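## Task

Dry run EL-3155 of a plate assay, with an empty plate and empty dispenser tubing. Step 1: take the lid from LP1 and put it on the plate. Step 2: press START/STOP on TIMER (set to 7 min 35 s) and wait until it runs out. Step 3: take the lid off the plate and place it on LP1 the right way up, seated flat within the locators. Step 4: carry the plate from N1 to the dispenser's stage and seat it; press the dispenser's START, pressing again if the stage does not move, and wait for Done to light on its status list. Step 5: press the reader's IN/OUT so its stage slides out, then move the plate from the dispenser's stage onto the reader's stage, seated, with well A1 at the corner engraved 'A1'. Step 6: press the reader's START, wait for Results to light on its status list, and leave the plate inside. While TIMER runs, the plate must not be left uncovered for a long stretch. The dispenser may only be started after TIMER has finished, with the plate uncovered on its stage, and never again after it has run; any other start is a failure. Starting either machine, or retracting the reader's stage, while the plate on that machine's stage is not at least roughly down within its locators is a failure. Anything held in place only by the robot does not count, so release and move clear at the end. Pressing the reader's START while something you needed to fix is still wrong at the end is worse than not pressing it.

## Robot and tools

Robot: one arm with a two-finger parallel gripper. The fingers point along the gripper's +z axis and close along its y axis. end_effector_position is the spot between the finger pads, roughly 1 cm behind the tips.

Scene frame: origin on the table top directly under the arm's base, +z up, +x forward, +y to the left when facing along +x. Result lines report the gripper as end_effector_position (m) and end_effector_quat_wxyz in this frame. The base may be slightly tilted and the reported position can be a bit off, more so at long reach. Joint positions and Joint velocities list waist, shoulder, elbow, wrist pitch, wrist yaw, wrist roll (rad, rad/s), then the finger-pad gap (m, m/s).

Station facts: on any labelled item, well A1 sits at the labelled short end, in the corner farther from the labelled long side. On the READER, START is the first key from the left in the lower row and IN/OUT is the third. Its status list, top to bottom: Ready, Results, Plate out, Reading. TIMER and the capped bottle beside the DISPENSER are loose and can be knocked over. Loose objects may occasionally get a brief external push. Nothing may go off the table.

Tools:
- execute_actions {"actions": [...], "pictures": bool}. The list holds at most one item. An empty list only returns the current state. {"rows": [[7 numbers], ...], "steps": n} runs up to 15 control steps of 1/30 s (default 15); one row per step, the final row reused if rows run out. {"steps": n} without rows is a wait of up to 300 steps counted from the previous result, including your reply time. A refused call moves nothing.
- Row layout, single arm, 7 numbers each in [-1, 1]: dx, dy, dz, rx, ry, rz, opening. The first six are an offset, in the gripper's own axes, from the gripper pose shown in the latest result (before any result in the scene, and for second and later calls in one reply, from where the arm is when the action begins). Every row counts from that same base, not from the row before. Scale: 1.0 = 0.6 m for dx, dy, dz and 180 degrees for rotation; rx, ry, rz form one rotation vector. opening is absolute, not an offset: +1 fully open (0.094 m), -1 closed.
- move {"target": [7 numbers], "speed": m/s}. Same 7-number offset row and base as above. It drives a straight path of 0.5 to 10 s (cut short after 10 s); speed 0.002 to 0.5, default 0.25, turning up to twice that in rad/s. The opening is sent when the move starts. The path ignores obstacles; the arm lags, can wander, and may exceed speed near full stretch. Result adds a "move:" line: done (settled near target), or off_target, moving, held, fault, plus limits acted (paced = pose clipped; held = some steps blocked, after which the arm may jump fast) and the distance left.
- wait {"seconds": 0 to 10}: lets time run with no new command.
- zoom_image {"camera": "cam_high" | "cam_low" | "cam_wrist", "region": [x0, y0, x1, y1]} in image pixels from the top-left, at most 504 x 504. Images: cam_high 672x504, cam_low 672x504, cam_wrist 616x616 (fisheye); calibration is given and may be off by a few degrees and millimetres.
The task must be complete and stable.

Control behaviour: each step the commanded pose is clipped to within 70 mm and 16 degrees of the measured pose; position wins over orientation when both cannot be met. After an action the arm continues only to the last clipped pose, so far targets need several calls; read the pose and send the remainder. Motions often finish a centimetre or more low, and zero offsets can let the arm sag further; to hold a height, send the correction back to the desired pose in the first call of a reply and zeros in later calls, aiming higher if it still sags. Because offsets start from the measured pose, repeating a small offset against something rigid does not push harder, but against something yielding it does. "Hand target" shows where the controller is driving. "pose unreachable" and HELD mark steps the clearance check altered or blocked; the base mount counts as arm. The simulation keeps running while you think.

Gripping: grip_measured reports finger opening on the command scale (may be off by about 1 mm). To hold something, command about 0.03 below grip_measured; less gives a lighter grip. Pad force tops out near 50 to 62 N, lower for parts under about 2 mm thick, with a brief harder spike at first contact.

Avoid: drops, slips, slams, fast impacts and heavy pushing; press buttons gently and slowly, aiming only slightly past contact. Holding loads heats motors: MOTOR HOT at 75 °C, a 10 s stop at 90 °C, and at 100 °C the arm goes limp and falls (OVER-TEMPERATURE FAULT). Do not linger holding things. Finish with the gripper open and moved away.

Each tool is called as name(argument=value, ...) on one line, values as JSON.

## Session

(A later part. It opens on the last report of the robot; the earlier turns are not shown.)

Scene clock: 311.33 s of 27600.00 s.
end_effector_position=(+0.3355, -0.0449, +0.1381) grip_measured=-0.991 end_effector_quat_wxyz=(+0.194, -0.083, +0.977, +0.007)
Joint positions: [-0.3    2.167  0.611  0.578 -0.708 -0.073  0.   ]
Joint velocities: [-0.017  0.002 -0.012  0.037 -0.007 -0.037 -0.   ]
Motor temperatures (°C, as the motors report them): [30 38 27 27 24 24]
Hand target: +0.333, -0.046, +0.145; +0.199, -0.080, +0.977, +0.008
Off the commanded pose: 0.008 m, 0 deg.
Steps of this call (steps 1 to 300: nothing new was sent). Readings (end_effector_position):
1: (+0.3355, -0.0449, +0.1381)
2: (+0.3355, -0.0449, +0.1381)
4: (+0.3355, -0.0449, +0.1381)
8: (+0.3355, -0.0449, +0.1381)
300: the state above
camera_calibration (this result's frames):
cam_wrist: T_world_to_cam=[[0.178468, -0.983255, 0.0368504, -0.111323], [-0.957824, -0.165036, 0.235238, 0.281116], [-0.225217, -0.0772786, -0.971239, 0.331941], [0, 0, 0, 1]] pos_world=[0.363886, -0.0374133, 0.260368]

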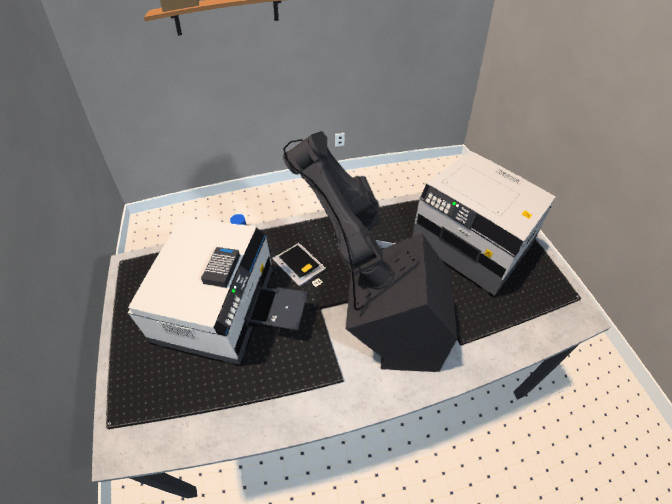

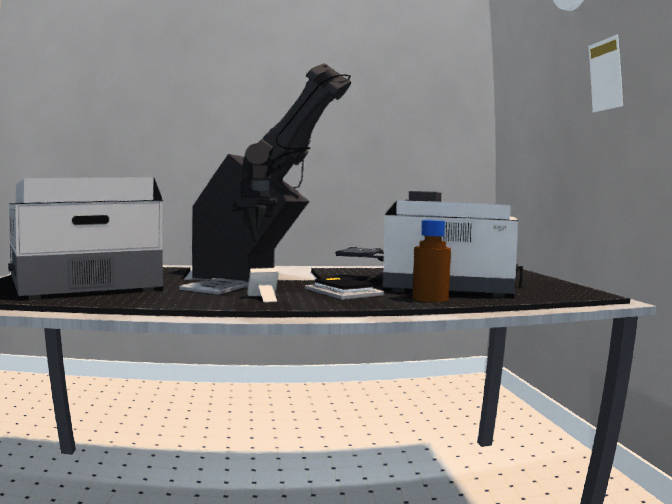

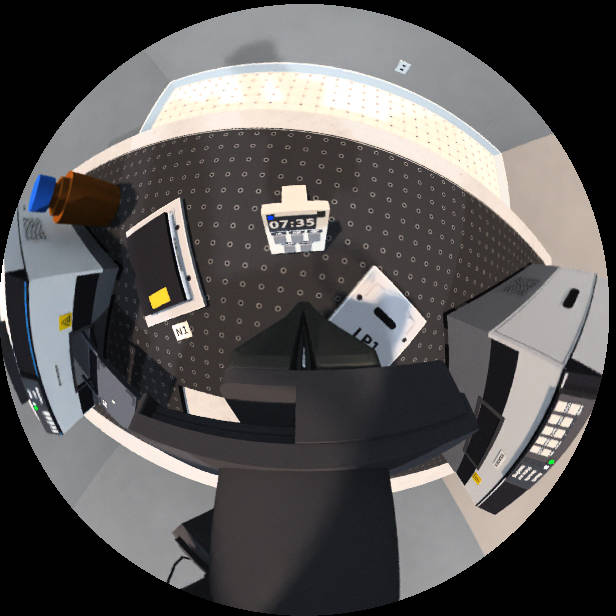

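execute_actions(actions=[{"steps":300}], pictures=false)

execute_actions(actions=[{"steps":300}], pictures=false)

execute_actions(actions=[{"steps":300}], pictures=false)

execute_actions(actions=[{"steps":300}], pictures=false)

execute_actions(actions=[{"steps":300}], pictures=false)

execute_actions(actions=[{"steps":300}], pictures=false)

execute_actions(actions=[{"steps":300}], pictures=false)

execute_actions(actions=[{"steps":300}], pictures=false)

execute_actions(actions=[{"steps":300}], pictures=false)

execute_actions(actions=[{"steps":300}], pictures=false)

execute_actions(actions=[{"steps":300}], pictures=false)

execute_actions(actions=[{"steps":300}], pictures=false)

execute_actions(actions=[{"steps":300}], pictures=false)

execute_actions(actions=[{"steps":300}], pictures=false)

execute_actions(actions=[{"steps":300}])

execute_actions(actions=[{"steps":300}], pictures=false)

execute_actions(actions=[{"steps":300}], pictures=false)

execute_actions(actions=[{"steps":300}], pictures=false)

execute_actions(actions=[{"steps":300}], pictures=false)

execute_actions(actions=[{"steps":300}], pictures=false)

execute_actions(actions=[{"steps":300}], pictures=false)

execute_actions(actions=[{"steps":300}], pictures=false)

execute_actions(actions=[{"steps":300}], pictures=false)

execute_actions(actions=[{"steps":300}], pictures=false)

execute_actions(actions=[{"steps":300}], pictures=false)

execute_actions(actions=[{"steps":300}], pictures=false)

execute_actions(actions=[{"steps":300}], pictures=false)

execute_actions(actions=[{"steps":300}], pictures=false)

execute_actions(actions=[{"steps":300}])

Scene clock: 326.77 s of 27600.00 s.
end_effector_position=(+0.3355, -0.0449, +0.1381) grip_measured=-0.991 end_effector_quat_wxyz=(+0.194, -0.083, +0.977, +0.007)
Joint positions: [-0.3    2.167  0.611  0.578 -0.708 -0.073  0.   ]
Joint velocities: [-0.002  0.012 -0.002 -0.037 -0.037 -0.022  0.   ]
Motor temperatures (°C, as the motors report them): [31 38 27 27 24 24]
Hand target: +0.333, -0.046, +0.145; +0.199, -0.080, +0.977, +0.008
Off the commanded pose: 0.008 m, 0 deg.
Steps of this call (steps 1 to 463: nothing new was sent). Readings (end_effector_position):
1: (+0.3355, -0.0449, +0.1381)
2: (+0.3355, -0.0449, +0.1381)
4: (+0.3355, -0.0449, +0.1381)
8: (+0.3355, -0.0449, +0.1381)
463: the state above

Scene clock: 336.77 s of 27600.00 s.
end_effector_position=(+0.3355, -0.0449, +0.1381) grip_measured=-0.991 end_effector_quat_wxyz=(+0.194, -0.083, +0.977, +0.007)
Joint positions: [-0.3    2.167  0.611  0.578 -0.708 -0.073  0.   ]
Joint velocities: [-0.002 -0.012  0.007 -0.051  0.007 -0.037 -0.001]
Motor temperatures (°C, as the motors report them): [31 38 27 27 24 24]
Hand target: +0.333, -0.046, +0.145; +0.199, -0.080, +0.977, +0.008
Off the commanded pose: 0.008 m, 0 deg.
Steps of this call (steps 1 to 300: nothing new was sent). Readings (end_effector_position):
1: (+0.3355, -0.0449, +0.1381)
2: (+0.3355, -0.0449, +0.1381)
4: (+0.3355, -0.0449, +0.1381)
8: (+0.3355, -0.0449, +0.1381)
300: the state above

Scene clock: 346.77 s of 27600.00 s.
end_effector_position=(+0.3355, -0.0449, +0.1381) grip_measured=-0.991 end_effector_quat_wxyz=(+0.194, -0.083, +0.977, +0.007)
Joint positions: [-0.3    2.167  0.611  0.578 -0.708 -0.073  0.   ]
Joint velocities: [ 0.002  0.007  0.002  0.022  0.007 -0.066 -0.001]
Motor temperatures (°C, as the motors report them): [31 38 27 27 24 24]
Hand target: +0.333, -0.046, +0.145; +0.199, -0.080, +0.977, +0.008
Off the commanded pose: 0.008 m, 0 deg.
Steps of this call (steps 1 to 300: nothing new was sent). Readings (end_effector_position):
1: (+0.3355, -0.0449, +0.1381)
2: (+0.3355, -0.0449, +0.1381)
4: (+0.3355, -0.0449, +0.1381)
8: (+0.3355, -0.0449, +0.1381)
300: the state above

Scene clock: 356.77 s of 27600.00 s.
end_effector_position=(+0.3355, -0.0449, +0.1381) grip_measured=-0.991 end_effector_quat_wxyz=(+0.194, -0.083, +0.977, +0.007)
Joint positions: [-0.3    2.167  0.611  0.578 -0.708 -0.073  0.   ]
Joint velocities: [ 0.002 -0.007 -0.002  0.022 -0.022  0.022  0.001]
Motor temperatures (°C, as the motors report them): [31 38 27 27 24 24]
Hand target: +0.333, -0.046, +0.145; +0.199, -0.080, +0.977, +0.008
Off the commanded pose: 0.008 m, 0 deg.
Steps of this call (steps 1 to 300: nothing new was sent). Readings (end_effector_position):
1: (+0.3355, -0.0449, +0.1381)
2: (+0.3355, -0.0449, +0.1381)
4: (+0.3355, -0.0449, +0.1381)
8: (+0.3355, -0.0449, +0.1381)
300: the state above

Scene clock: 366.77 s of 27600.00 s.
end_effector_position=(+0.3355, -0.0449, +0.1381) grip_measured=-0.991 end_effector_quat_wxyz=(+0.194, -0.083, +0.977, +0.007)
Joint positions: [-0.3    2.167  0.611  0.578 -0.708 -0.073  0.   ]
Joint velocities: [-0.017 -0.002  0.002 -0.051 -0.125  0.066  0.001]
Motor temperatures (°C, as the motors report them): [31 38 27 27 24 24]
Hand target: +0.333, -0.046, +0.145; +0.199, -0.080, +0.977, +0.008
Off the commanded pose: 0.008 m, 0 deg.
Steps of this call (steps 1 to 300: nothing new was sent). Readings (end_effector_position):
1: (+0.3355, -0.0449, +0.1381)
2: (+0.3355, -0.0449, +0.1381)
4: (+0.3355, -0.0449, +0.1381)
8: (+0.3355, -0.0449, +0.1381)
300: the state above

Scene clock: 376.77 s of 27600.00 s.
end_effector_position=(+0.3355, -0.0449, +0.1381) grip_measured=-0.991 end_effector_quat_wxyz=(+0.194, -0.083, +0.977, +0.007)
Joint positions: [-0.3    2.167  0.611  0.578 -0.708 -0.073  0.   ]
Joint velocities: [-0.007 -0.002  0.002  0.022  0.037 -0.066 -0.001]
Motor temperatures (°C, as the motors report them): [31 38 27 27 24 24]
Hand target: +0.333, -0.046, +0.145; +0.199, -0.080, +0.977, +0.008
Off the commanded pose: 0.008 m, 0 deg.
Steps of this call (steps 1 to 300: nothing new was sent). Readings (end_effector_position):
1: (+0.3355, -0.0449, +0.1381)
2: (+0.3355, -0.0449, +0.1381)
4: (+0.3355, -0.0449, +0.1381)
8: (+0.3355, -0.0449, +0.1381)
300: the state above

Scene clock: 386.77 s of 27600.00 s.
end_effector_position=(+0.3355, -0.0449, +0.1381) grip_measured=-0.991 end_effector_quat_wxyz=(+0.194, -0.083, +0.977, +0.007)
Joint positions: [-0.3    2.167  0.611  0.578 -0.708 -0.073  0.   ]
Joint velocities: [-0.007  0.002 -0.002  0.007 -0.051  0.037  0.   ]
Motor temperatures (°C, as the motors report them): [31 38 27 27 24 24]
Hand target: +0.333, -0.046, +0.145; +0.199, -0.080, +0.977, +0.008
Off the commanded pose: 0.008 m, 0 deg.
Steps of this call (steps 1 to 300: nothing new was sent). Readings (end_effector_position):
1: (+0.3355, -0.0449, +0.1381)
2: (+0.3355, -0.0449, +0.1381)
4: (+0.3355, -0.0449, +0.1381)
8: (+0.3355, -0.0449, +0.1381)
300: the state above

Scene clock: 396.77 s of 27600.00 s.
end_effector_position=(+0.3355, -0.0449, +0.1381) grip_measured=-0.991 end_effector_quat_wxyz=(+0.194, -0.083, +0.977, +0.007)
Joint positions: [-0.3    2.167  0.611  0.578 -0.708 -0.073  0.   ]
Joint velocities: [-0.007  0.012  0.007 -0.022 -0.051  0.051 -0.001]
Motor temperatures (°C, as the motors report them): [31 39 27 27 24 24]
Hand target: +0.333, -0.046, +0.145; +0.199, -0.080, +0.977, +0.008
Off the commanded pose: 0.008 m, 0 deg.
Steps of this call (steps 1 to 300: nothing new was sent). Readings (end_effector_position):
1: (+0.3355, -0.0449, +0.1381)
2: (+0.3355, -0.0449, +0.1381)
4: (+0.3355, -0.0449, +0.1381)
8: (+0.3355, -0.0449, +0.1381)
300: the state above

Scene clock: 406.77 s of 27600.00 s.
end_effector_position=(+0.3355, -0.0449, +0.1381) grip_measured=-0.991 end_effector_quat_wxyz=(+0.194, -0.083, +0.977, +0.007)
Joint positions: [-0.3    2.167  0.611  0.578 -0.708 -0.073  0.   ]
Joint velocities: [ 0.002 -0.002 -0.002  0.007 -0.037 -0.081 -0.001]
Motor temperatures (°C, as the motors report them): [31 39 27 27 24 24]
Hand target: +0.333, -0.046, +0.145; +0.199, -0.080, +0.977, +0.008
Off the commanded pose: 0.008 m, 0 deg.
Steps of this call (steps 1 to 300: nothing new was sent). Readings (end_effector_position):
1: (+0.3355, -0.0449, +0.1381)
2: (+0.3355, -0.0449, +0.1381)
4: (+0.3355, -0.0449, +0.1381)
8: (+0.3355, -0.0449, +0.1381)
300: the state above

Scene clock: 416.77 s of 27600.00 s.
end_effector_position=(+0.3355, -0.0449, +0.1381) grip_measured=-0.991 end_effector_quat_wxyz=(+0.194, -0.083, +0.977, +0.007)
Joint positions: [-0.3    2.167  0.611  0.578 -0.708 -0.073  0.   ]
Joint velocities: [ 0.002 -0.017  0.002 -0.022  0.051 -0.022  0.   ]
Motor temperatures (°C, as the motors report them): [31 39 27 27 24 24]
Hand target: +0.333, -0.046, +0.145; +0.199, -0.080, +0.977, +0.008
Off the commanded pose: 0.008 m, 0 deg.
Steps of this call (steps 1 to 300: nothing new was sent). Readings (end_effector_position):
1: (+0.3355, -0.0449, +0.1381)
2: (+0.3355, -0.0449, +0.1381)
4: (+0.3355, -0.0449, +0.1381)
8: (+0.3355, -0.0449, +0.1381)
300: the state above

Scene clock: 426.77 s of 27600.00 s.
end_effector_position=(+0.3355, -0.0449, +0.1381) grip_measured=-0.991 end_effector_quat_wxyz=(+0.194, -0.083, +0.977, +0.007)
Joint positions: [-0.3    2.167  0.611  0.578 -0.708 -0.073  0.   ]
Joint velocities: [-0.007 -0.002  0.002  0.037 -0.007 -0.037  0.001]
Motor temperatures (°C, as the motors report them): [31 39 27 27 24 24]
Hand target: +0.333, -0.046, +0.145; +0.199, -0.080, +0.977, +0.008
Off the commanded pose: 0.008 m, 0 deg.
Steps of this call (steps 1 to 300: nothing new was sent). Readings (end_effector_position):
1: (+0.3355, -0.0449, +0.1381)
2: (+0.3355, -0.0449, +0.1381)
4: (+0.3355, -0.0449, +0.1381)
8: (+0.3355, -0.0449, +0.1381)
300: the state above

Scene clock: 436.77 s of 27600.00 s.
end_effector_position=(+0.3355, -0.0449, +0.1381) grip_measured=-0.991 end_effector_quat_wxyz=(+0.194, -0.083, +0.977, +0.007)
Joint positions: [-0.3    2.167  0.611  0.578 -0.708 -0.073  0.   ]
Joint velocities: [-0.017  0.002 -0.017  0.007 -0.081 -0.022  0.   ]
Motor temperatures (°C, as the motors report them): [31 39 27 27 24 24]
Hand target: +0.333, -0.046, +0.145; +0.199, -0.080, +0.977, +0.008
Off the commanded pose: 0.008 m, 0 deg.
Steps of this call (steps 1 to 300: nothing new was sent). Readings (end_effector_position):
1: (+0.3355, -0.0449, +0.1381)
2: (+0.3355, -0.0449, +0.1381)
4: (+0.3355, -0.0449, +0.1381)
8: (+0.3355, -0.0449, +0.1381)
300: the state above

Scene clock: 446.77 s of 27600.00 s.
end_effector_position=(+0.3355, -0.0449, +0.1381) grip_measured=-0.991 end_effector_quat_wxyz=(+0.194, -0.083, +0.977, +0.007)
Joint positions: [-0.3    2.167  0.611  0.578 -0.708 -0.073  0.   ]
Joint velocities: [-0.002 -0.012  0.002  0.022  0.022  0.007  0.001]
Motor temperatures (°C, as the motors report them): [31 39 27 27 24 24]
Hand target: +0.333, -0.046, +0.145; +0.199, -0.080, +0.977, +0.008
Off the commanded pose: 0.008 m, 0 deg.
Steps of this call (steps 1 to 300: nothing new was sent). Readings (end_effector_position):
1: (+0.3355, -0.0449, +0.1381)
2: (+0.3355, -0.0449, +0.1381)
4: (+0.3355, -0.0449, +0.1381)
8: (+0.3355, -0.0449, +0.1381)
300: the state above

Scene clock: 456.77 s of 27600.00 s.
end_effector_position=(+0.3355, -0.0449, +0.1381) grip_measured=-0.991 end_effector_quat_wxyz=(+0.194, -0.083, +0.977, +0.007)
Joint positions: [-0.3    2.167  0.611  0.578 -0.708 -0.073  0.   ]
Joint velocities: [ 0.002  0.022  0.002  0.007 -0.037 -0.037  0.   ]
Motor temperatures (°C, as the motors report them): [31 39 27 27 24 24]
Hand target: +0.333, -0.046, +0.145; +0.199, -0.080, +0.977, +0.008
Off the commanded pose: 0.008 m, 0 deg.
Steps of this call (steps 1 to 300: nothing new was sent). Readings (end_effector_position):
1: (+0.3355, -0.0449, +0.1381)
2: (+0.3355, -0.0449, +0.1381)
4: (+0.3355, -0.0449, +0.1381)
8: (+0.3355, -0.0449, +0.1381)
300: the state above

Scene clock: 466.77 s of 27600.00 s.
end_effector_position=(+0.3355, -0.0449, +0.1381) grip_measured=-0.991 end_effector_quat_wxyz=(+0.194, -0.083, +0.977, +0.007)
Joint positions: [-0.3    2.167  0.611  0.578 -0.708 -0.073  0.   ]
Joint velocities: [ 0.012  0.002 -0.002 -0.037  0.022 -0.037  0.   ]
Motor temperatures (°C, as the motors report them): [31 39 27 27 24 24]
Hand target: +0.333, -0.046, +0.145; +0.199, -0.080, +0.977, +0.008
Off the commanded pose: 0.008 m, 0 deg.
Steps of this call (steps 1 to 300: nothing new was sent). Readings (end_effector_position):
1: (+0.3355, -0.0449, +0.1381)
2: (+0.3355, -0.0449, +0.1381)
4: (+0.3355, -0.0449, +0.1381)
8: (+0.3355, -0.0449, +0.1381)
300: the state above
camera_calibration (this result's frames):
cam_wrist: T_world_to_cam=[[0.178468, -0.983255, 0.0368504, -0.111323], [-0.957824, -0.165036, 0.235238, 0.281116], [-0.225217, -0.0772786, -0.971239, 0.331941], [0, 0, 0, 1]] pos_world=[0.363886, -0.0374133, 0.260368]

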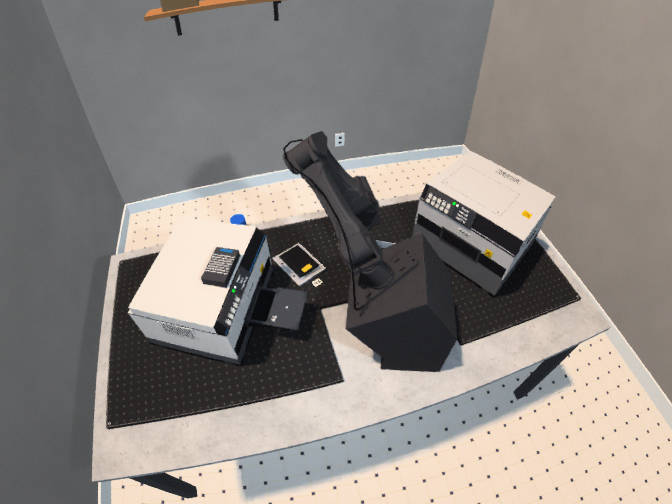

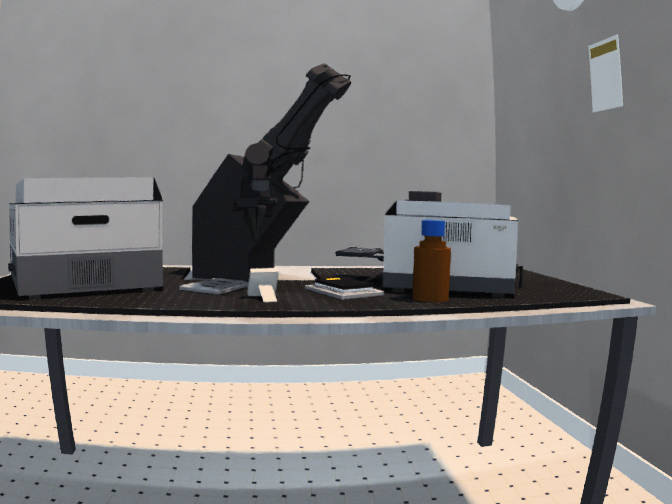

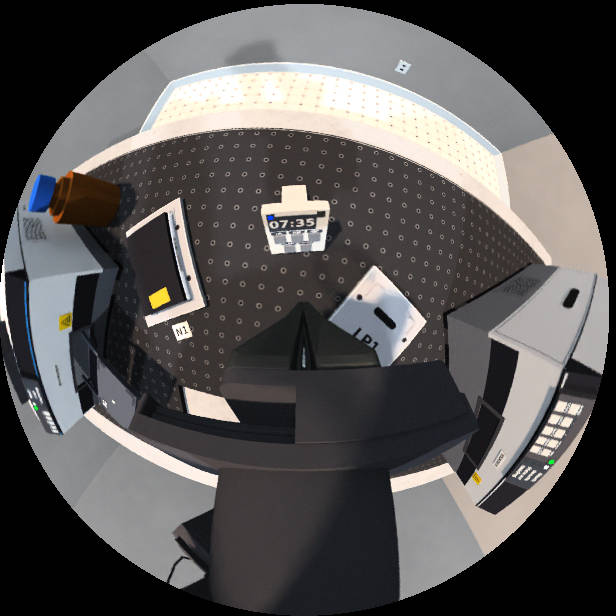

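Scene clock: 476.77 s of 27600.00 s.
end_effector_position=(+0.3355, -0.0449, +0.1381) grip_measured=-0.991 end_effector_quat_wxyz=(+0.194, -0.083, +0.977, +0.007)
Joint positions: [-0.3    2.167  0.611  0.578 -0.708 -0.073  0.   ]
Joint velocities: [ 0.007 -0.012  0.007  0.022 -0.007  0.007 -0.   ]
Motor temperatures (°C, as the motors report them): [31 39 27 27 24 24]
Hand target: +0.333, -0.046, +0.145; +0.199, -0.080, +0.977, +0.008
Off the commanded pose: 0.008 m, 0 deg.
Steps of this call (steps 1 to 300: nothing new was sent). Readings (end_effector_position):
1: (+0.3355, -0.0449, +0.1381)
2: (+0.3355, -0.0449, +0.1381)
4: (+0.3355, -0.0449, +0.1381)
8: (+0.3355, -0.0449, +0.1381)
300: the state above

Scene clock: 486.77 s of 27600.00 s.
end_effector_position=(+0.3355, -0.0449, +0.1381) grip_measured=-0.991 end_effector_quat_wxyz=(+0.194, -0.083, +0.977, +0.007)
Joint positions: [-0.3    2.167  0.611  0.578 -0.708 -0.073  0.   ]
Joint velocities: [-0.012  0.002 -0.002 -0.007 -0.022  0.037 -0.001]
Motor temperatures (°C, as the motors report them): [31 39 27 27 24 24]
Hand target: +0.333, -0.046, +0.145; +0.199, -0.080, +0.977, +0.008
Off the commanded pose: 0.008 m, 0 deg.
Steps of this call (steps 1 to 300: nothing new was sent). Readings (end_effector_position):
1: (+0.3355, -0.0449, +0.1381)
2: (+0.3355, -0.0449, +0.1381)
4: (+0.3355, -0.0449, +0.1381)
8: (+0.3355, -0.0449, +0.1381)
300: the state above

Scene clock: 496.77 s of 27600.00 s.
end_effector_position=(+0.3355, -0.0449, +0.1381) grip_measured=-0.991 end_effector_quat_wxyz=(+0.194, -0.083, +0.977, +0.007)
Joint positions: [-0.3    2.167  0.611  0.578 -0.708 -0.073  0.   ]
Joint velocities: [ 0.007  0.002  0.007 -0.037  0.007 -0.022 -0.   ]
Motor temperatures (°C, as the motors report them): [31 39 27 27 24 24]
Hand target: +0.333, -0.046, +0.145; +0.199, -0.080, +0.977, +0.008
Off the commanded pose: 0.008 m, 0 deg.
Steps of this call (steps 1 to 300: nothing new was sent). Readings (end_effector_position):
1: (+0.3355, -0.0449, +0.1381)
2: (+0.3355, -0.0449, +0.1381)
4: (+0.3355, -0.0449, +0.1381)
8: (+0.3355, -0.0449, +0.1381)
300: the state above

Scene clock: 506.77 s of 27600.00 s.
end_effector_position=(+0.3355, -0.0449, +0.1381) grip_measured=-0.991 end_effector_quat_wxyz=(+0.194, -0.083, +0.977, +0.007)
Joint positions: [-0.3    2.167  0.611  0.578 -0.708 -0.073  0.   ]
Joint velocities: [ 0.002 -0.007 -0.012 -0.007 -0.037 -0.051 -0.001]
Motor temperatures (°C, as the motors report them): [31 39 27 27 24 24]
Hand target: +0.333, -0.046, +0.145; +0.199, -0.080, +0.977, +0.008
Off the commanded pose: 0.008 m, 0 deg.
Steps of this call (steps 1 to 300: nothing new was sent). Readings (end_effector_position):
1: (+0.3355, -0.0449, +0.1381)
2: (+0.3355, -0.0449, +0.1381)
4: (+0.3355, -0.0449, +0.1381)
8: (+0.3355, -0.0449, +0.1381)
300: the state above

Scene clock: 516.77 s of 27600.00 s.
end_effector_position=(+0.3355, -0.0449, +0.1381) grip_measured=-0.991 end_effector_quat_wxyz=(+0.194, -0.083, +0.977, +0.007)
Joint positions: [-0.3    2.167  0.611  0.578 -0.708 -0.073  0.   ]
Joint velocities: [-0.007  0.002  0.017 -0.022 -0.007 -0.007  0.   ]
Motor temperatures (°C, as the motors report them): [31 39 27 27 24 24]
Hand target: +0.333, -0.046, +0.145; +0.199, -0.080, +0.977, +0.008
Off the commanded pose: 0.008 m, 0 deg.
Steps of this call (steps 1 to 300: nothing new was sent). Readings (end_effector_position):
1: (+0.3355, -0.0449, +0.1381)
2: (+0.3355, -0.0449, +0.1381)
4: (+0.3355, -0.0449, +0.1381)
8: (+0.3355, -0.0449, +0.1381)
300: the state above

Scene clock: 526.77 s of 27600.00 s.
end_effector_position=(+0.3355, -0.0449, +0.1381) grip_measured=-0.991 end_effector_quat_wxyz=(+0.194, -0.083, +0.977, +0.007)
Joint positions: [-0.3    2.167  0.611  0.578 -0.708 -0.073  0.   ]
Joint velocities: [ 0.007  0.002  0.002  0.051  0.037  0.022 -0.   ]
Motor temperatures (°C, as the motors report them): [31 39 27 27 24 24]
Hand target: +0.333, -0.046, +0.145; +0.199, -0.080, +0.977, +0.008
Off the commanded pose: 0.008 m, 0 deg.
Steps of this call (steps 1 to 300: nothing new was sent). Readings (end_effector_position):
1: (+0.3355, -0.0449, +0.1381)
2: (+0.3355, -0.0449, +0.1381)
4: (+0.3355, -0.0449, +0.1381)
8: (+0.3355, -0.0449, +0.1381)
300: the state above

Scene clock: 536.77 s of 27600.00 s.
end_effector_position=(+0.3355, -0.0449, +0.1381) grip_measured=-0.991 end_effector_quat_wxyz=(+0.194, -0.083, +0.977, +0.007)
Joint positions: [-0.3    2.167  0.611  0.578 -0.708 -0.073  0.   ]
Joint velocities: [-0.002 -0.002 -0.002  0.081 -0.066  0.022  0.   ]
Motor temperatures (°C, as the motors report them): [32 40 27 27 24 24]
Hand target: +0.333, -0.046, +0.145; +0.199, -0.080, +0.977, +0.008
Off the commanded pose: 0.008 m, 0 deg.
Steps of this call (steps 1 to 300: nothing new was sent). Readings (end_effector_position):
1: (+0.3355, -0.0449, +0.1381)
2: (+0.3355, -0.0449, +0.1381)
4: (+0.3355, -0.0449, +0.1381)
8: (+0.3355, -0.0449, +0.1381)
300: the state above

Scene clock: 546.77 s of 27600.00 s.
end_effector_position=(+0.3355, -0.0449, +0.1381) grip_measured=-0.991 end_effector_quat_wxyz=(+0.194, -0.083, +0.977, +0.007)
Joint positions: [-0.3    2.167  0.611  0.578 -0.708 -0.073  0.   ]
Joint velocities: [ 0.012 -0.007  0.002 -0.11  -0.095 -0.037  0.   ]
Motor temperatures (°C, as the motors report them): [32 40 27 27 24 24]
Hand target: +0.333, -0.046, +0.145; +0.199, -0.080, +0.977, +0.008
Off the commanded pose: 0.008 m, 0 deg.
Steps of this call (steps 1 to 300: nothing new was sent). Readings (end_effector_position):
1: (+0.3355, -0.0449, +0.1381)
2: (+0.3355, -0.0449, +0.1381)
4: (+0.3355, -0.0449, +0.1381)
8: (+0.3355, -0.0449, +0.1381)
300: the state above

Scene clock: 556.77 s of 27600.00 s.
end_effector_position=(+0.3355, -0.0449, +0.1381) grip_measured=-0.991 end_effector_quat_wxyz=(+0.194, -0.083, +0.977, +0.007)
Joint positions: [-0.3    2.167  0.611  0.578 -0.708 -0.073  0.   ]
Joint velocities: [-0.017 -0.002 -0.002 -0.007 -0.066 -0.081  0.001]
Motor temperatures (°C, as the motors report them): [32 40 27 27 24 24]
Hand target: +0.333, -0.046, +0.145; +0.199, -0.080, +0.977, +0.008
Off the commanded pose: 0.008 m, 0 deg.
Steps of this call (steps 1 to 300: nothing new was sent). Readings (end_effector_position):
1: (+0.3355, -0.0449, +0.1381)
2: (+0.3355, -0.0449, +0.1381)
4: (+0.3355, -0.0449, +0.1381)
8: (+0.3355, -0.0449, +0.1381)
300: the state above

Scene clock: 566.77 s of 27600.00 s.
end_effector_position=(+0.3355, -0.0449, +0.1381) grip_measured=-0.991 end_effector_quat_wxyz=(+0.194, -0.083, +0.977, +0.007)
Joint positions: [-0.3    2.167  0.611  0.578 -0.708 -0.073  0.   ]
Joint velocities: [-0.007  0.007 -0.007  0.022 -0.007  0.095  0.001]
Motor temperatures (°C, as the motors report them): [32 40 27 27 24 24]
Hand target: +0.333, -0.046, +0.145; +0.199, -0.080, +0.977, +0.008
Off the commanded pose: 0.008 m, 0 deg.
Steps of this call (steps 1 to 300: nothing new was sent). Readings (end_effector_position):
1: (+0.3355, -0.0449, +0.1381)
2: (+0.3355, -0.0449, +0.1381)
4: (+0.3355, -0.0449, +0.1381)
8: (+0.3355, -0.0449, +0.1381)
300: the state above

Scene clock: 576.77 s of 27600.00 s.
end_effector_position=(+0.3355, -0.0449, +0.1381) grip_measured=-0.991 end_effector_quat_wxyz=(+0.194, -0.083, +0.977, +0.007)
Joint positions: [-0.3    2.167  0.611  0.578 -0.708 -0.073  0.   ]
Joint velocities: [ 0.002 -0.002  0.012 -0.022  0.007  0.022  0.   ]
Motor temperatures (°C, as the motors report them): [32 40 27 27 24 24]
Hand target: +0.333, -0.046, +0.145; +0.199, -0.080, +0.977, +0.008
Off the commanded pose: 0.008 m, 0 deg.
Steps of this call (steps 1 to 300: nothing new was sent). Readings (end_effector_position):
1: (+0.3355, -0.0449, +0.1381)
2: (+0.3355, -0.0449, +0.1381)
4: (+0.3355, -0.0449, +0.1381)
8: (+0.3355, -0.0449, +0.1381)
300: the state above

Scene clock: 586.77 s of 27600.00 s.
end_effector_position=(+0.3355, -0.0449, +0.1381) grip_measured=-0.991 end_effector_quat_wxyz=(+0.194, -0.083, +0.977, +0.007)
Joint positions: [-0.3    2.167  0.611  0.578 -0.708 -0.073  0.   ]
Joint velocities: [ 0.007  0.012 -0.002 -0.037 -0.066 -0.022 -0.001]
Motor temperatures (°C, as the motors report them): [32 40 27 27 24 24]
Hand target: +0.333, -0.046, +0.145; +0.199, -0.080, +0.977, +0.008
Off the commanded pose: 0.008 m, 0 deg.
Steps of this call (steps 1 to 300: nothing new was sent). Readings (end_effector_position):
1: (+0.3355, -0.0449, +0.1381)
2: (+0.3355, -0.0449, +0.1381)
4: (+0.3355, -0.0449, +0.1381)
8: (+0.3355, -0.0449, +0.1381)
300: the state above

Scene clock: 596.77 s of 27600.00 s.
end_effector_position=(+0.3355, -0.0449, +0.1381) grip_measured=-0.991 end_effector_quat_wxyz=(+0.194, -0.083, +0.977, +0.007)
Joint positions: [-0.3    2.167  0.611  0.578 -0.708 -0.073  0.   ]
Joint velocities: [-0.007  0.002 -0.007 -0.007 -0.095  0.022  0.   ]
Motor temperatures (°C, as the motors report them): [32 40 27 27 24 24]
Hand target: +0.333, -0.046, +0.145; +0.199, -0.080, +0.977, +0.008
Off the commanded pose: 0.008 m, 0 deg.
Steps of this call (steps 1 to 300: nothing new was sent). Readings (end_effector_position):
1: (+0.3355, -0.0449, +0.1381)
2: (+0.3355, -0.0449, +0.1381)
4: (+0.3355, -0.0449, +0.1381)
8: (+0.3355, -0.0449, +0.1381)
300: the state above

Scene clock: 606.77 s of 27600.00 s.
end_effector_position=(+0.3355, -0.0449, +0.1381) grip_measured=-0.991 end_effector_quat_wxyz=(+0.194, -0.083, +0.977, +0.007)
Joint positions: [-0.3    2.167  0.611  0.578 -0.708 -0.073  0.   ]
Joint velocities: [ 0.007 -0.017 -0.007  0.037 -0.007  0.022  0.   ]
Motor temperatures (°C, as the motors report them): [32 40 27 27 24 24]
Hand target: +0.333, -0.046, +0.145; +0.199, -0.080, +0.977, +0.008
Off the commanded pose: 0.008 m, 0 deg.
Steps of this call (steps 1 to 300: nothing new was sent). Readings (end_effector_position):
1: (+0.3355, -0.0449, +0.1381)
2: (+0.3355, -0.0449, +0.1381)
4: (+0.3355, -0.0449, +0.1381)
8: (+0.3355, -0.0449, +0.1381)
300: the state above
camera_calibration (this result's frames):
cam_wrist: T_world_to_cam=[[0.178468, -0.983255, 0.0368504, -0.111323], [-0.957824, -0.165036, 0.235238, 0.281116], [-0.225217, -0.0772786, -0.971239, 0.331941], [0, 0, 0, 1]] pos_world=[0.363886, -0.0374133, 0.260368]

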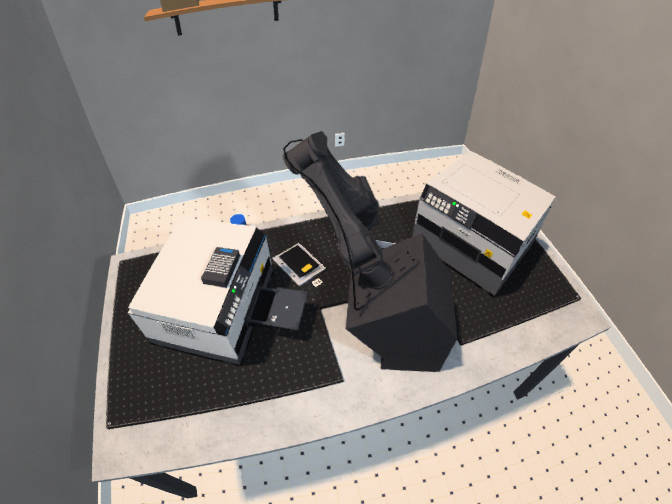

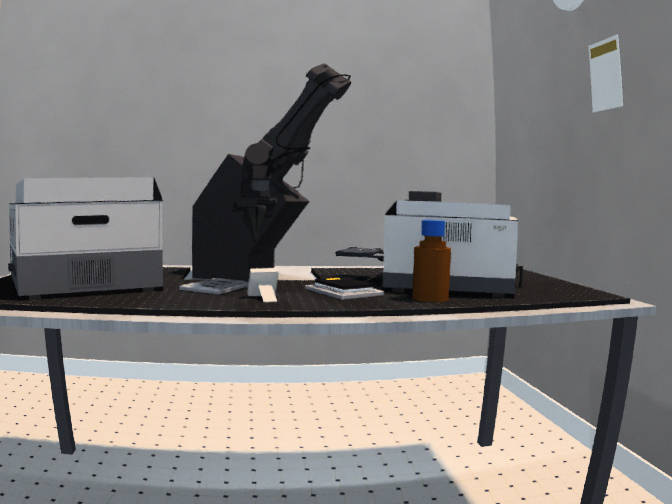

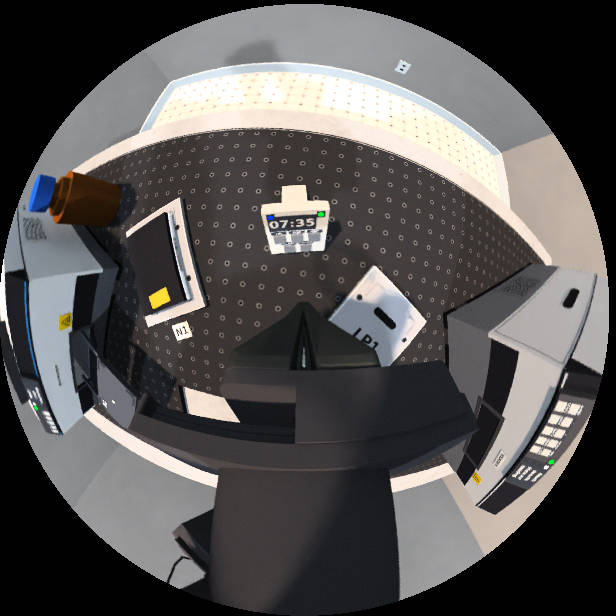

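execute_actions(actions=[{"steps":240}])

move(target=[-0.057,0.347,0.10,-0.016,0.124,-0.082,1], speed=0.2)

Scene clock: 614.77 s of 27600.00 s.
end_effector_position=(+0.3355, -0.0449, +0.1381) grip_measured=-0.991 end_effector_quat_wxyz=(+0.194, -0.083, +0.977, +0.007)
Joint positions: [-0.3    2.167  0.611  0.578 -0.708 -0.073  0.   ]
Joint velocities: [-0.007 -0.012  0.007  0.007  0.037  0.007 -0.001]
Motor temperatures (°C, as the motors report them): [32 40 27 27 24 24]
Hand target: +0.333, -0.046, +0.145; +0.199, -0.080, +0.977, +0.008
Off the commanded pose: 0.008 m, 0 deg.
Steps of this call (steps 1 to 240: nothing new was sent). Readings (end_effector_position):
1: (+0.3355, -0.0449, +0.1381)
2: (+0.3355, -0.0449, +0.1381)
4: (+0.3355, -0.0449, +0.1381)
8: (+0.3355, -0.0449, +0.1381)
240: the state above
camera_calibration (this result's frames):
cam_wrist: T_world_to_cam=[[0.178468, -0.983255, 0.0368504, -0.111323], [-0.957824, -0.165036, 0.235238, 0.281116], [-0.225217, -0.0772786, -0.971239, 0.331941], [0, 0, 0, 1]] pos_world=[0.363886, -0.0374133, 0.260368]

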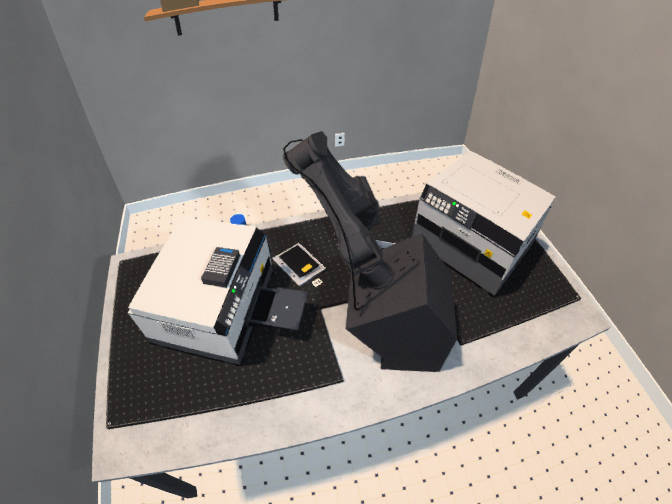

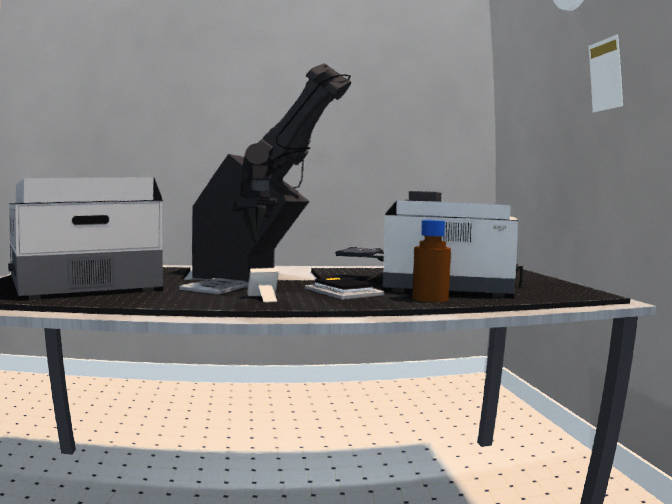

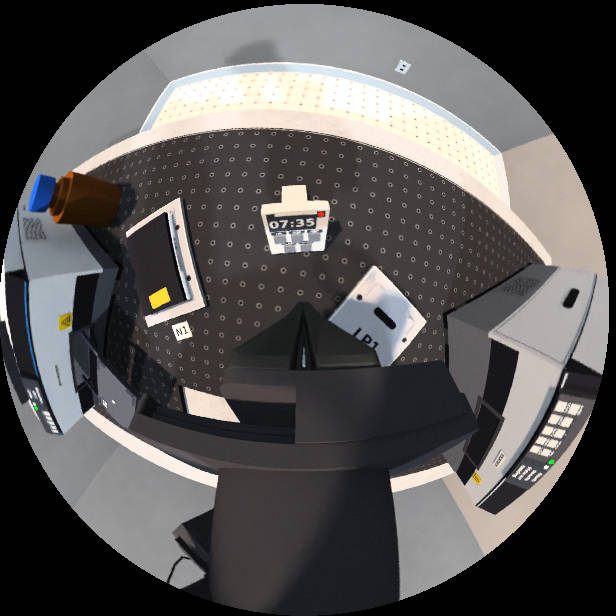

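Scene clock: 616.67 s of 27600.00 s.
end_effector_position=(+0.3430, +0.1652, +0.0856) grip_measured=+1.000 end_effector_quat_wxyz=(-0.016, -0.218, +0.976, -0.009)
Joint positions: [ 0.329  1.994  1.114 -0.252 -0.439  0.036  0.094]
Joint velocities: [-0.002 -0.012  0.017 -0.037  0.037  0.037  0.   ]
Motor temperatures (°C, as the motors report them): [32 40 27 27 24 24]
Hand target: +0.356, +0.164, +0.090; -0.003, -0.212, +0.977, -0.015
Off the commanded pose: 0.014 m, 2 deg.
move: off_target
camera_calibration (this result's frames):
cam_wrist: T_world_to_cam=[[0.443833, -0.89586, 0.0211375, -0.00822895], [-0.711785, -0.338111, 0.615665, 0.246994], [-0.544403, -0.288297, -0.787725, 0.427489], [0, 0, 0, 1]] pos_world=[0.412185, 0.199383, 0.184852]

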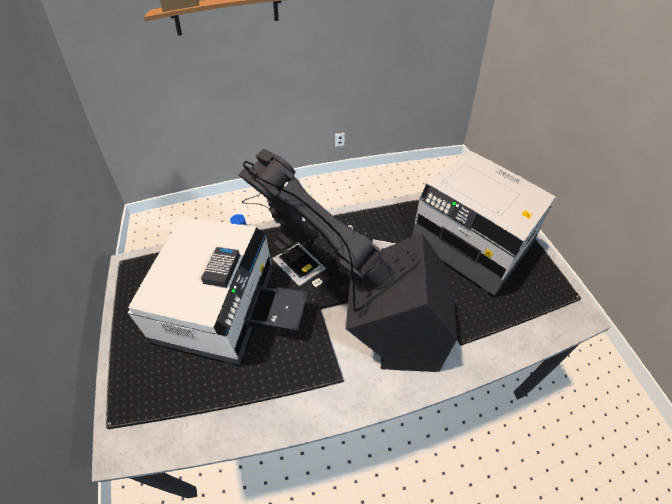

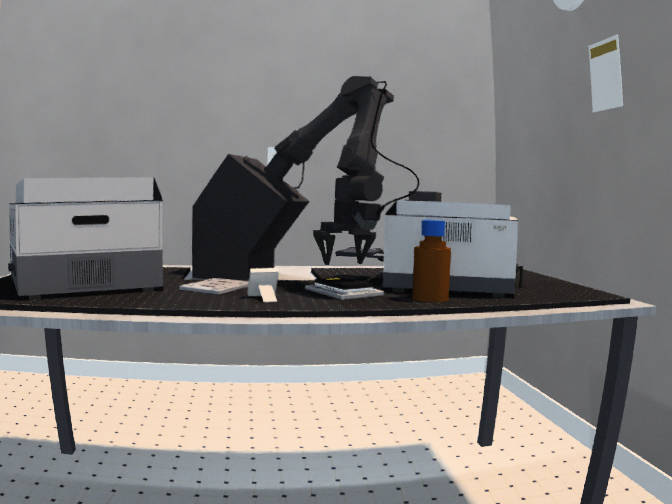

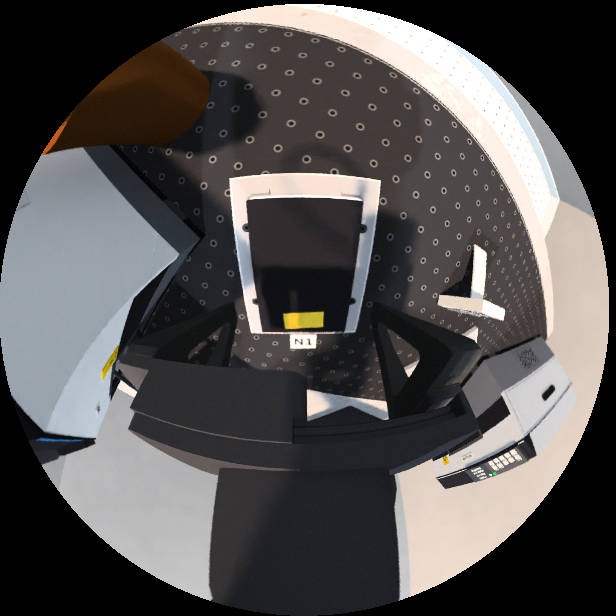

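move(target=[-0.025,-0.002,0.058,-0.006,-0.011,0.004,1], speed=0.05)

Scene clock: 619.30 s of 27600.00 s.
end_effector_position=(+0.3422, +0.1624, +0.0491) grip_measured=+1.000 end_effector_quat_wxyz=(-0.019, -0.210, +0.978, -0.003)
Joint positions: [ 0.361  2.115  1.146 -0.153 -0.439  0.082  0.094]
Joint velocities: [-0.002  0.022  0.002  0.022  0.022 -0.051  0.   ]
Motor temperatures (°C, as the motors report them): [31 40 27 27 24 24]
Hand target: +0.356, +0.169, +0.051; -0.001, -0.212, +0.977, +0.004
Off the commanded pose: 0.016 m, 2 deg.
move: off_target
camera_calibration (this result's frames):
cam_wrist: T_world_to_cam=[[0.429082, -0.903226, 0.0084188, -0.00276409], [-0.712335, -0.332638, 0.618005, 0.267111], [-0.555398, -0.271172, -0.786129, 0.398411], [0, 0, 0, 1]] pos_world=[0.412735, 0.194392, 0.14815]

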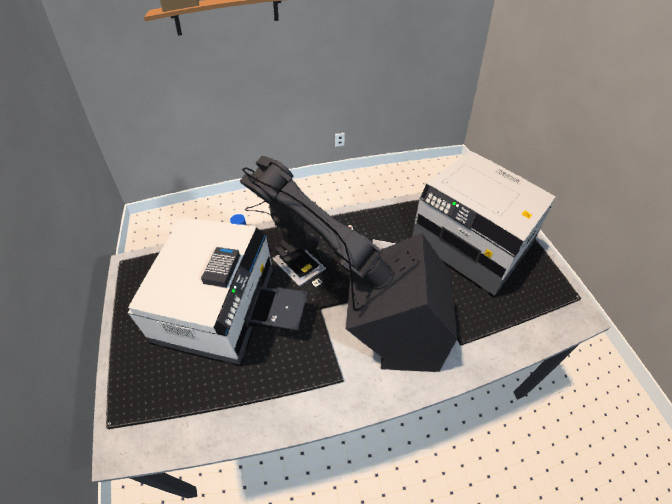

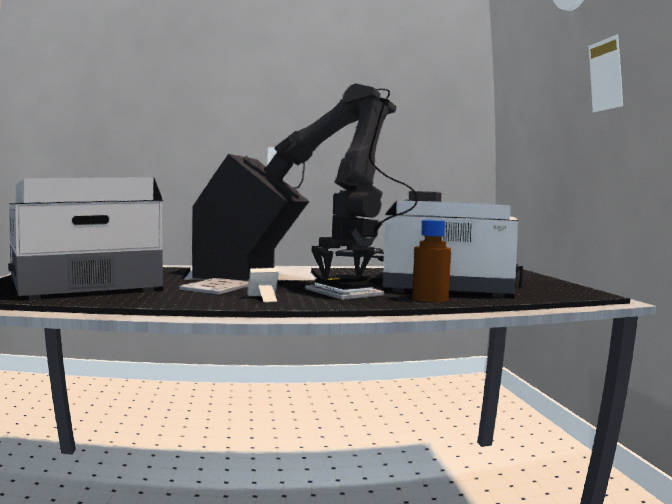

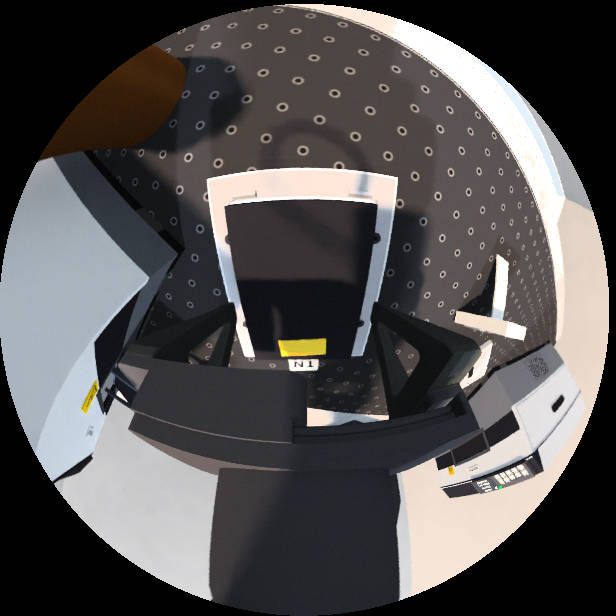

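move(target=[-0.027,0.004,0.018,-0.003,-0.012,-0.002,1], speed=0.025)

Scene clock: 621.67 s of 27600.00 s.
end_effector_position=(+0.3426, +0.1654, +0.0370) grip_measured=+1.000 end_effector_quat_wxyz=(-0.017, -0.211, +0.977, +0.002)
Joint positions: [ 0.377  2.153  1.163 -0.119 -0.439  0.097  0.094]
Joint velocities: [-0.002  0.007  0.007  0.037 -0.051  0.022  0.   ]
Motor temperatures (°C, as the motors report them): [31 41 27 27 24 24]
Hand target: +0.355, +0.171, +0.038; -0.002, -0.213, +0.977, +0.006
Off the commanded pose: 0.014 m, 2 deg.
move: off_target
camera_calibration (this result's frames):
cam_wrist: T_world_to_cam=[[0.431763, -0.901987, 0.000889652, -0.000998826], [-0.712193, -0.340307, 0.613981, 0.277277], [-0.5535, -0.265728, -0.78932, 0.388477], [0, 0, 0, 1]] pos_world=[0.412928, 0.196688, 0.136391]

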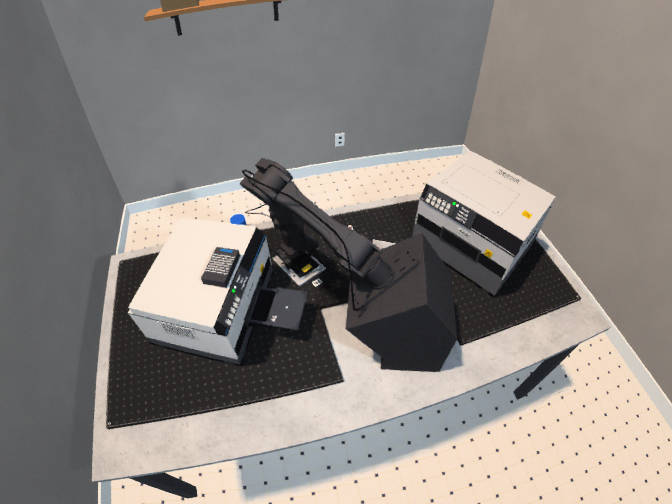

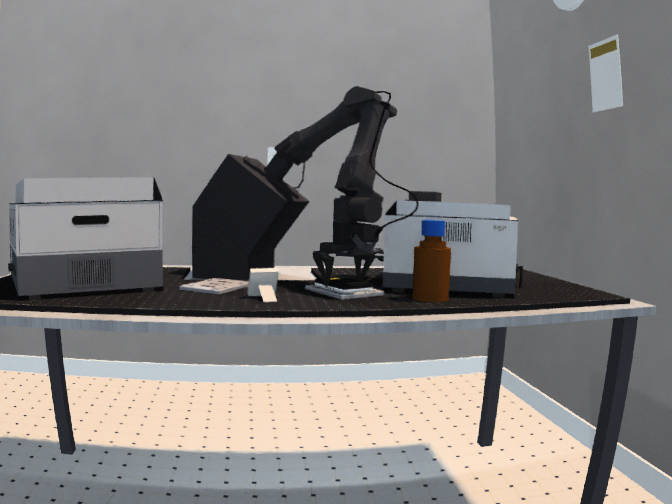

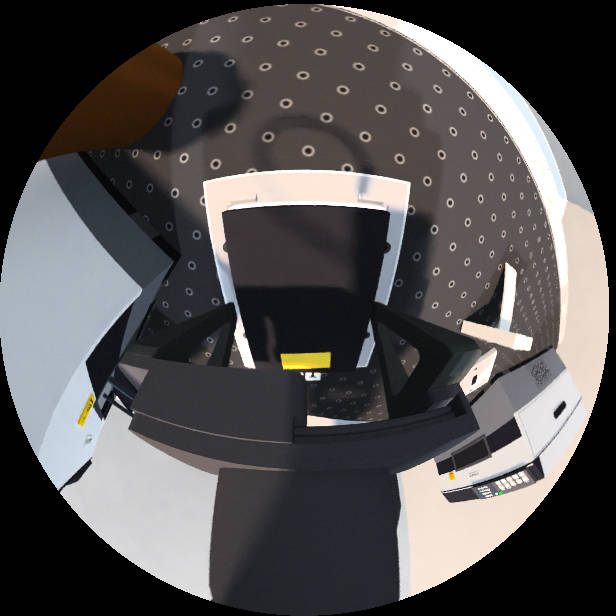

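execute_actions(actions=[{"rows":[[-0.023,-0.001,-0.002,-0.001,-0.01,0,0.9],[-0.023,-0.001,-0.002,-0.001,-0.01,0,0.85],[-0.023,-0.001,-0.002,-0.001,-0.01,0,0.81],[-0.023,-0.001,-0.002,-0.001,-0.01,0,0.75]]}], pictures=false)

move(target=[-0.008,0,-0.21,0,-0.008,0,0.75], speed=0.08)

Scene clock: 625.23 s of 27600.00 s.
end_effector_position=(+0.3430, +0.1648, +0.0370) grip_measured=+0.776 end_effector_quat_wxyz=(-0.017, -0.211, +0.977, -0.000)
Joint positions: [ 0.377  2.153  1.163 -0.119 -0.436  0.099  0.083]
Joint velocities: [-0.007 -0.002 -0.022 -0.037  0.037  0.037  0.   ]
Motor temperatures (°C, as the motors report them): [31 41 27 27 24 24]
Hand target: +0.355, +0.170, +0.038; -0.002, -0.212, +0.977, +0.006
Off the commanded pose: 0.014 m, 2 deg.
Steps of this call (steps 1 to 92: nothing new was sent; steps 93 to 107: all 15 steps of this action). Readings (end_effector_position):
93: (+0.3426, +0.1654, +0.0370)
94: (+0.3426, +0.1654, +0.0370)
96: (+0.3429, +0.1650, +0.0370)
100: (+0.3430, +0.1648, +0.0370)
107: the state above

Scene clock: 627.57 s of 27600.00 s.
end_effector_position=(+0.3476, +0.1697, +0.1533) grip_measured=+0.776 end_effector_quat_wxyz=(-0.012, -0.212, +0.977, +0.001)
Joint positions: [ 0.239  1.81   1.118 -0.469 -0.494 -0.038  0.083]
Joint velocities: [ 0.007 -0.007 -0.002 -0.022 -0.051 -0.007 -0.   ]
Motor temperatures (°C, as the motors report them): [31 41 27 27 24 24]
Hand target: +0.351, +0.168, +0.162; -0.004, -0.210, +0.978, +0.004
Off the commanded pose: 0.010 m, 1 deg.
move: done
camera_calibration (this result's frames):
cam_wrist: T_world_to_cam=[[0.432312, -0.901713, 0.00444836, -0.000204607], [-0.718388, -0.34143, 0.606089, 0.214443], [-0.544999, -0.265215, -0.795384, 0.482083], [0, 0, 0, 1]] pos_world=[0.416877, 0.200889, 0.25347]

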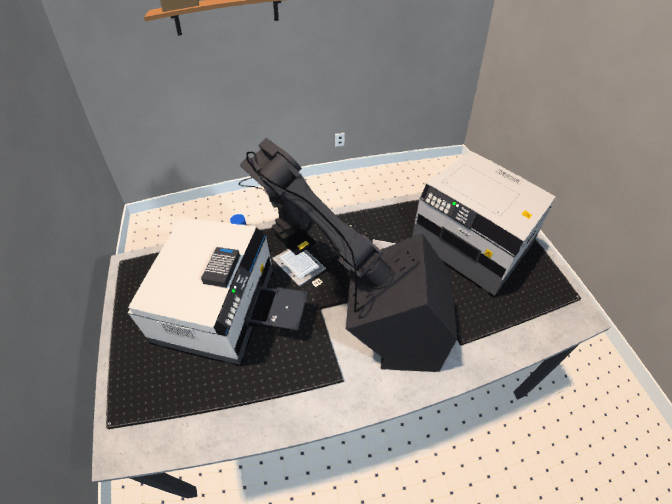

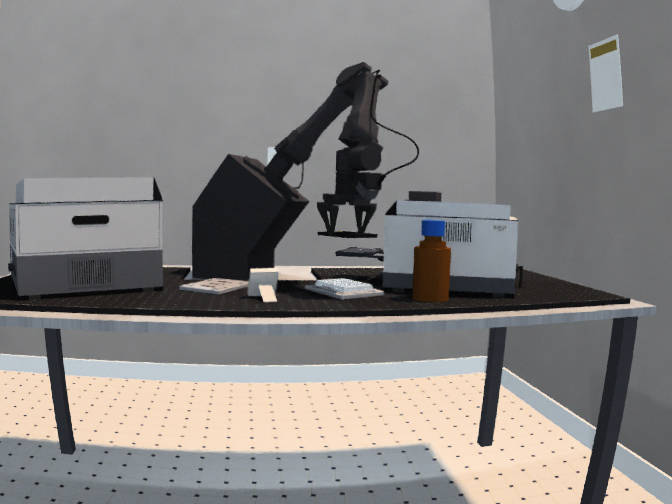

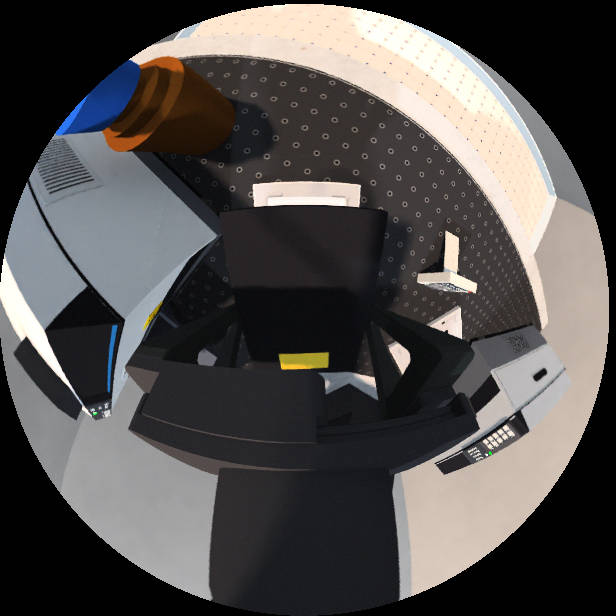

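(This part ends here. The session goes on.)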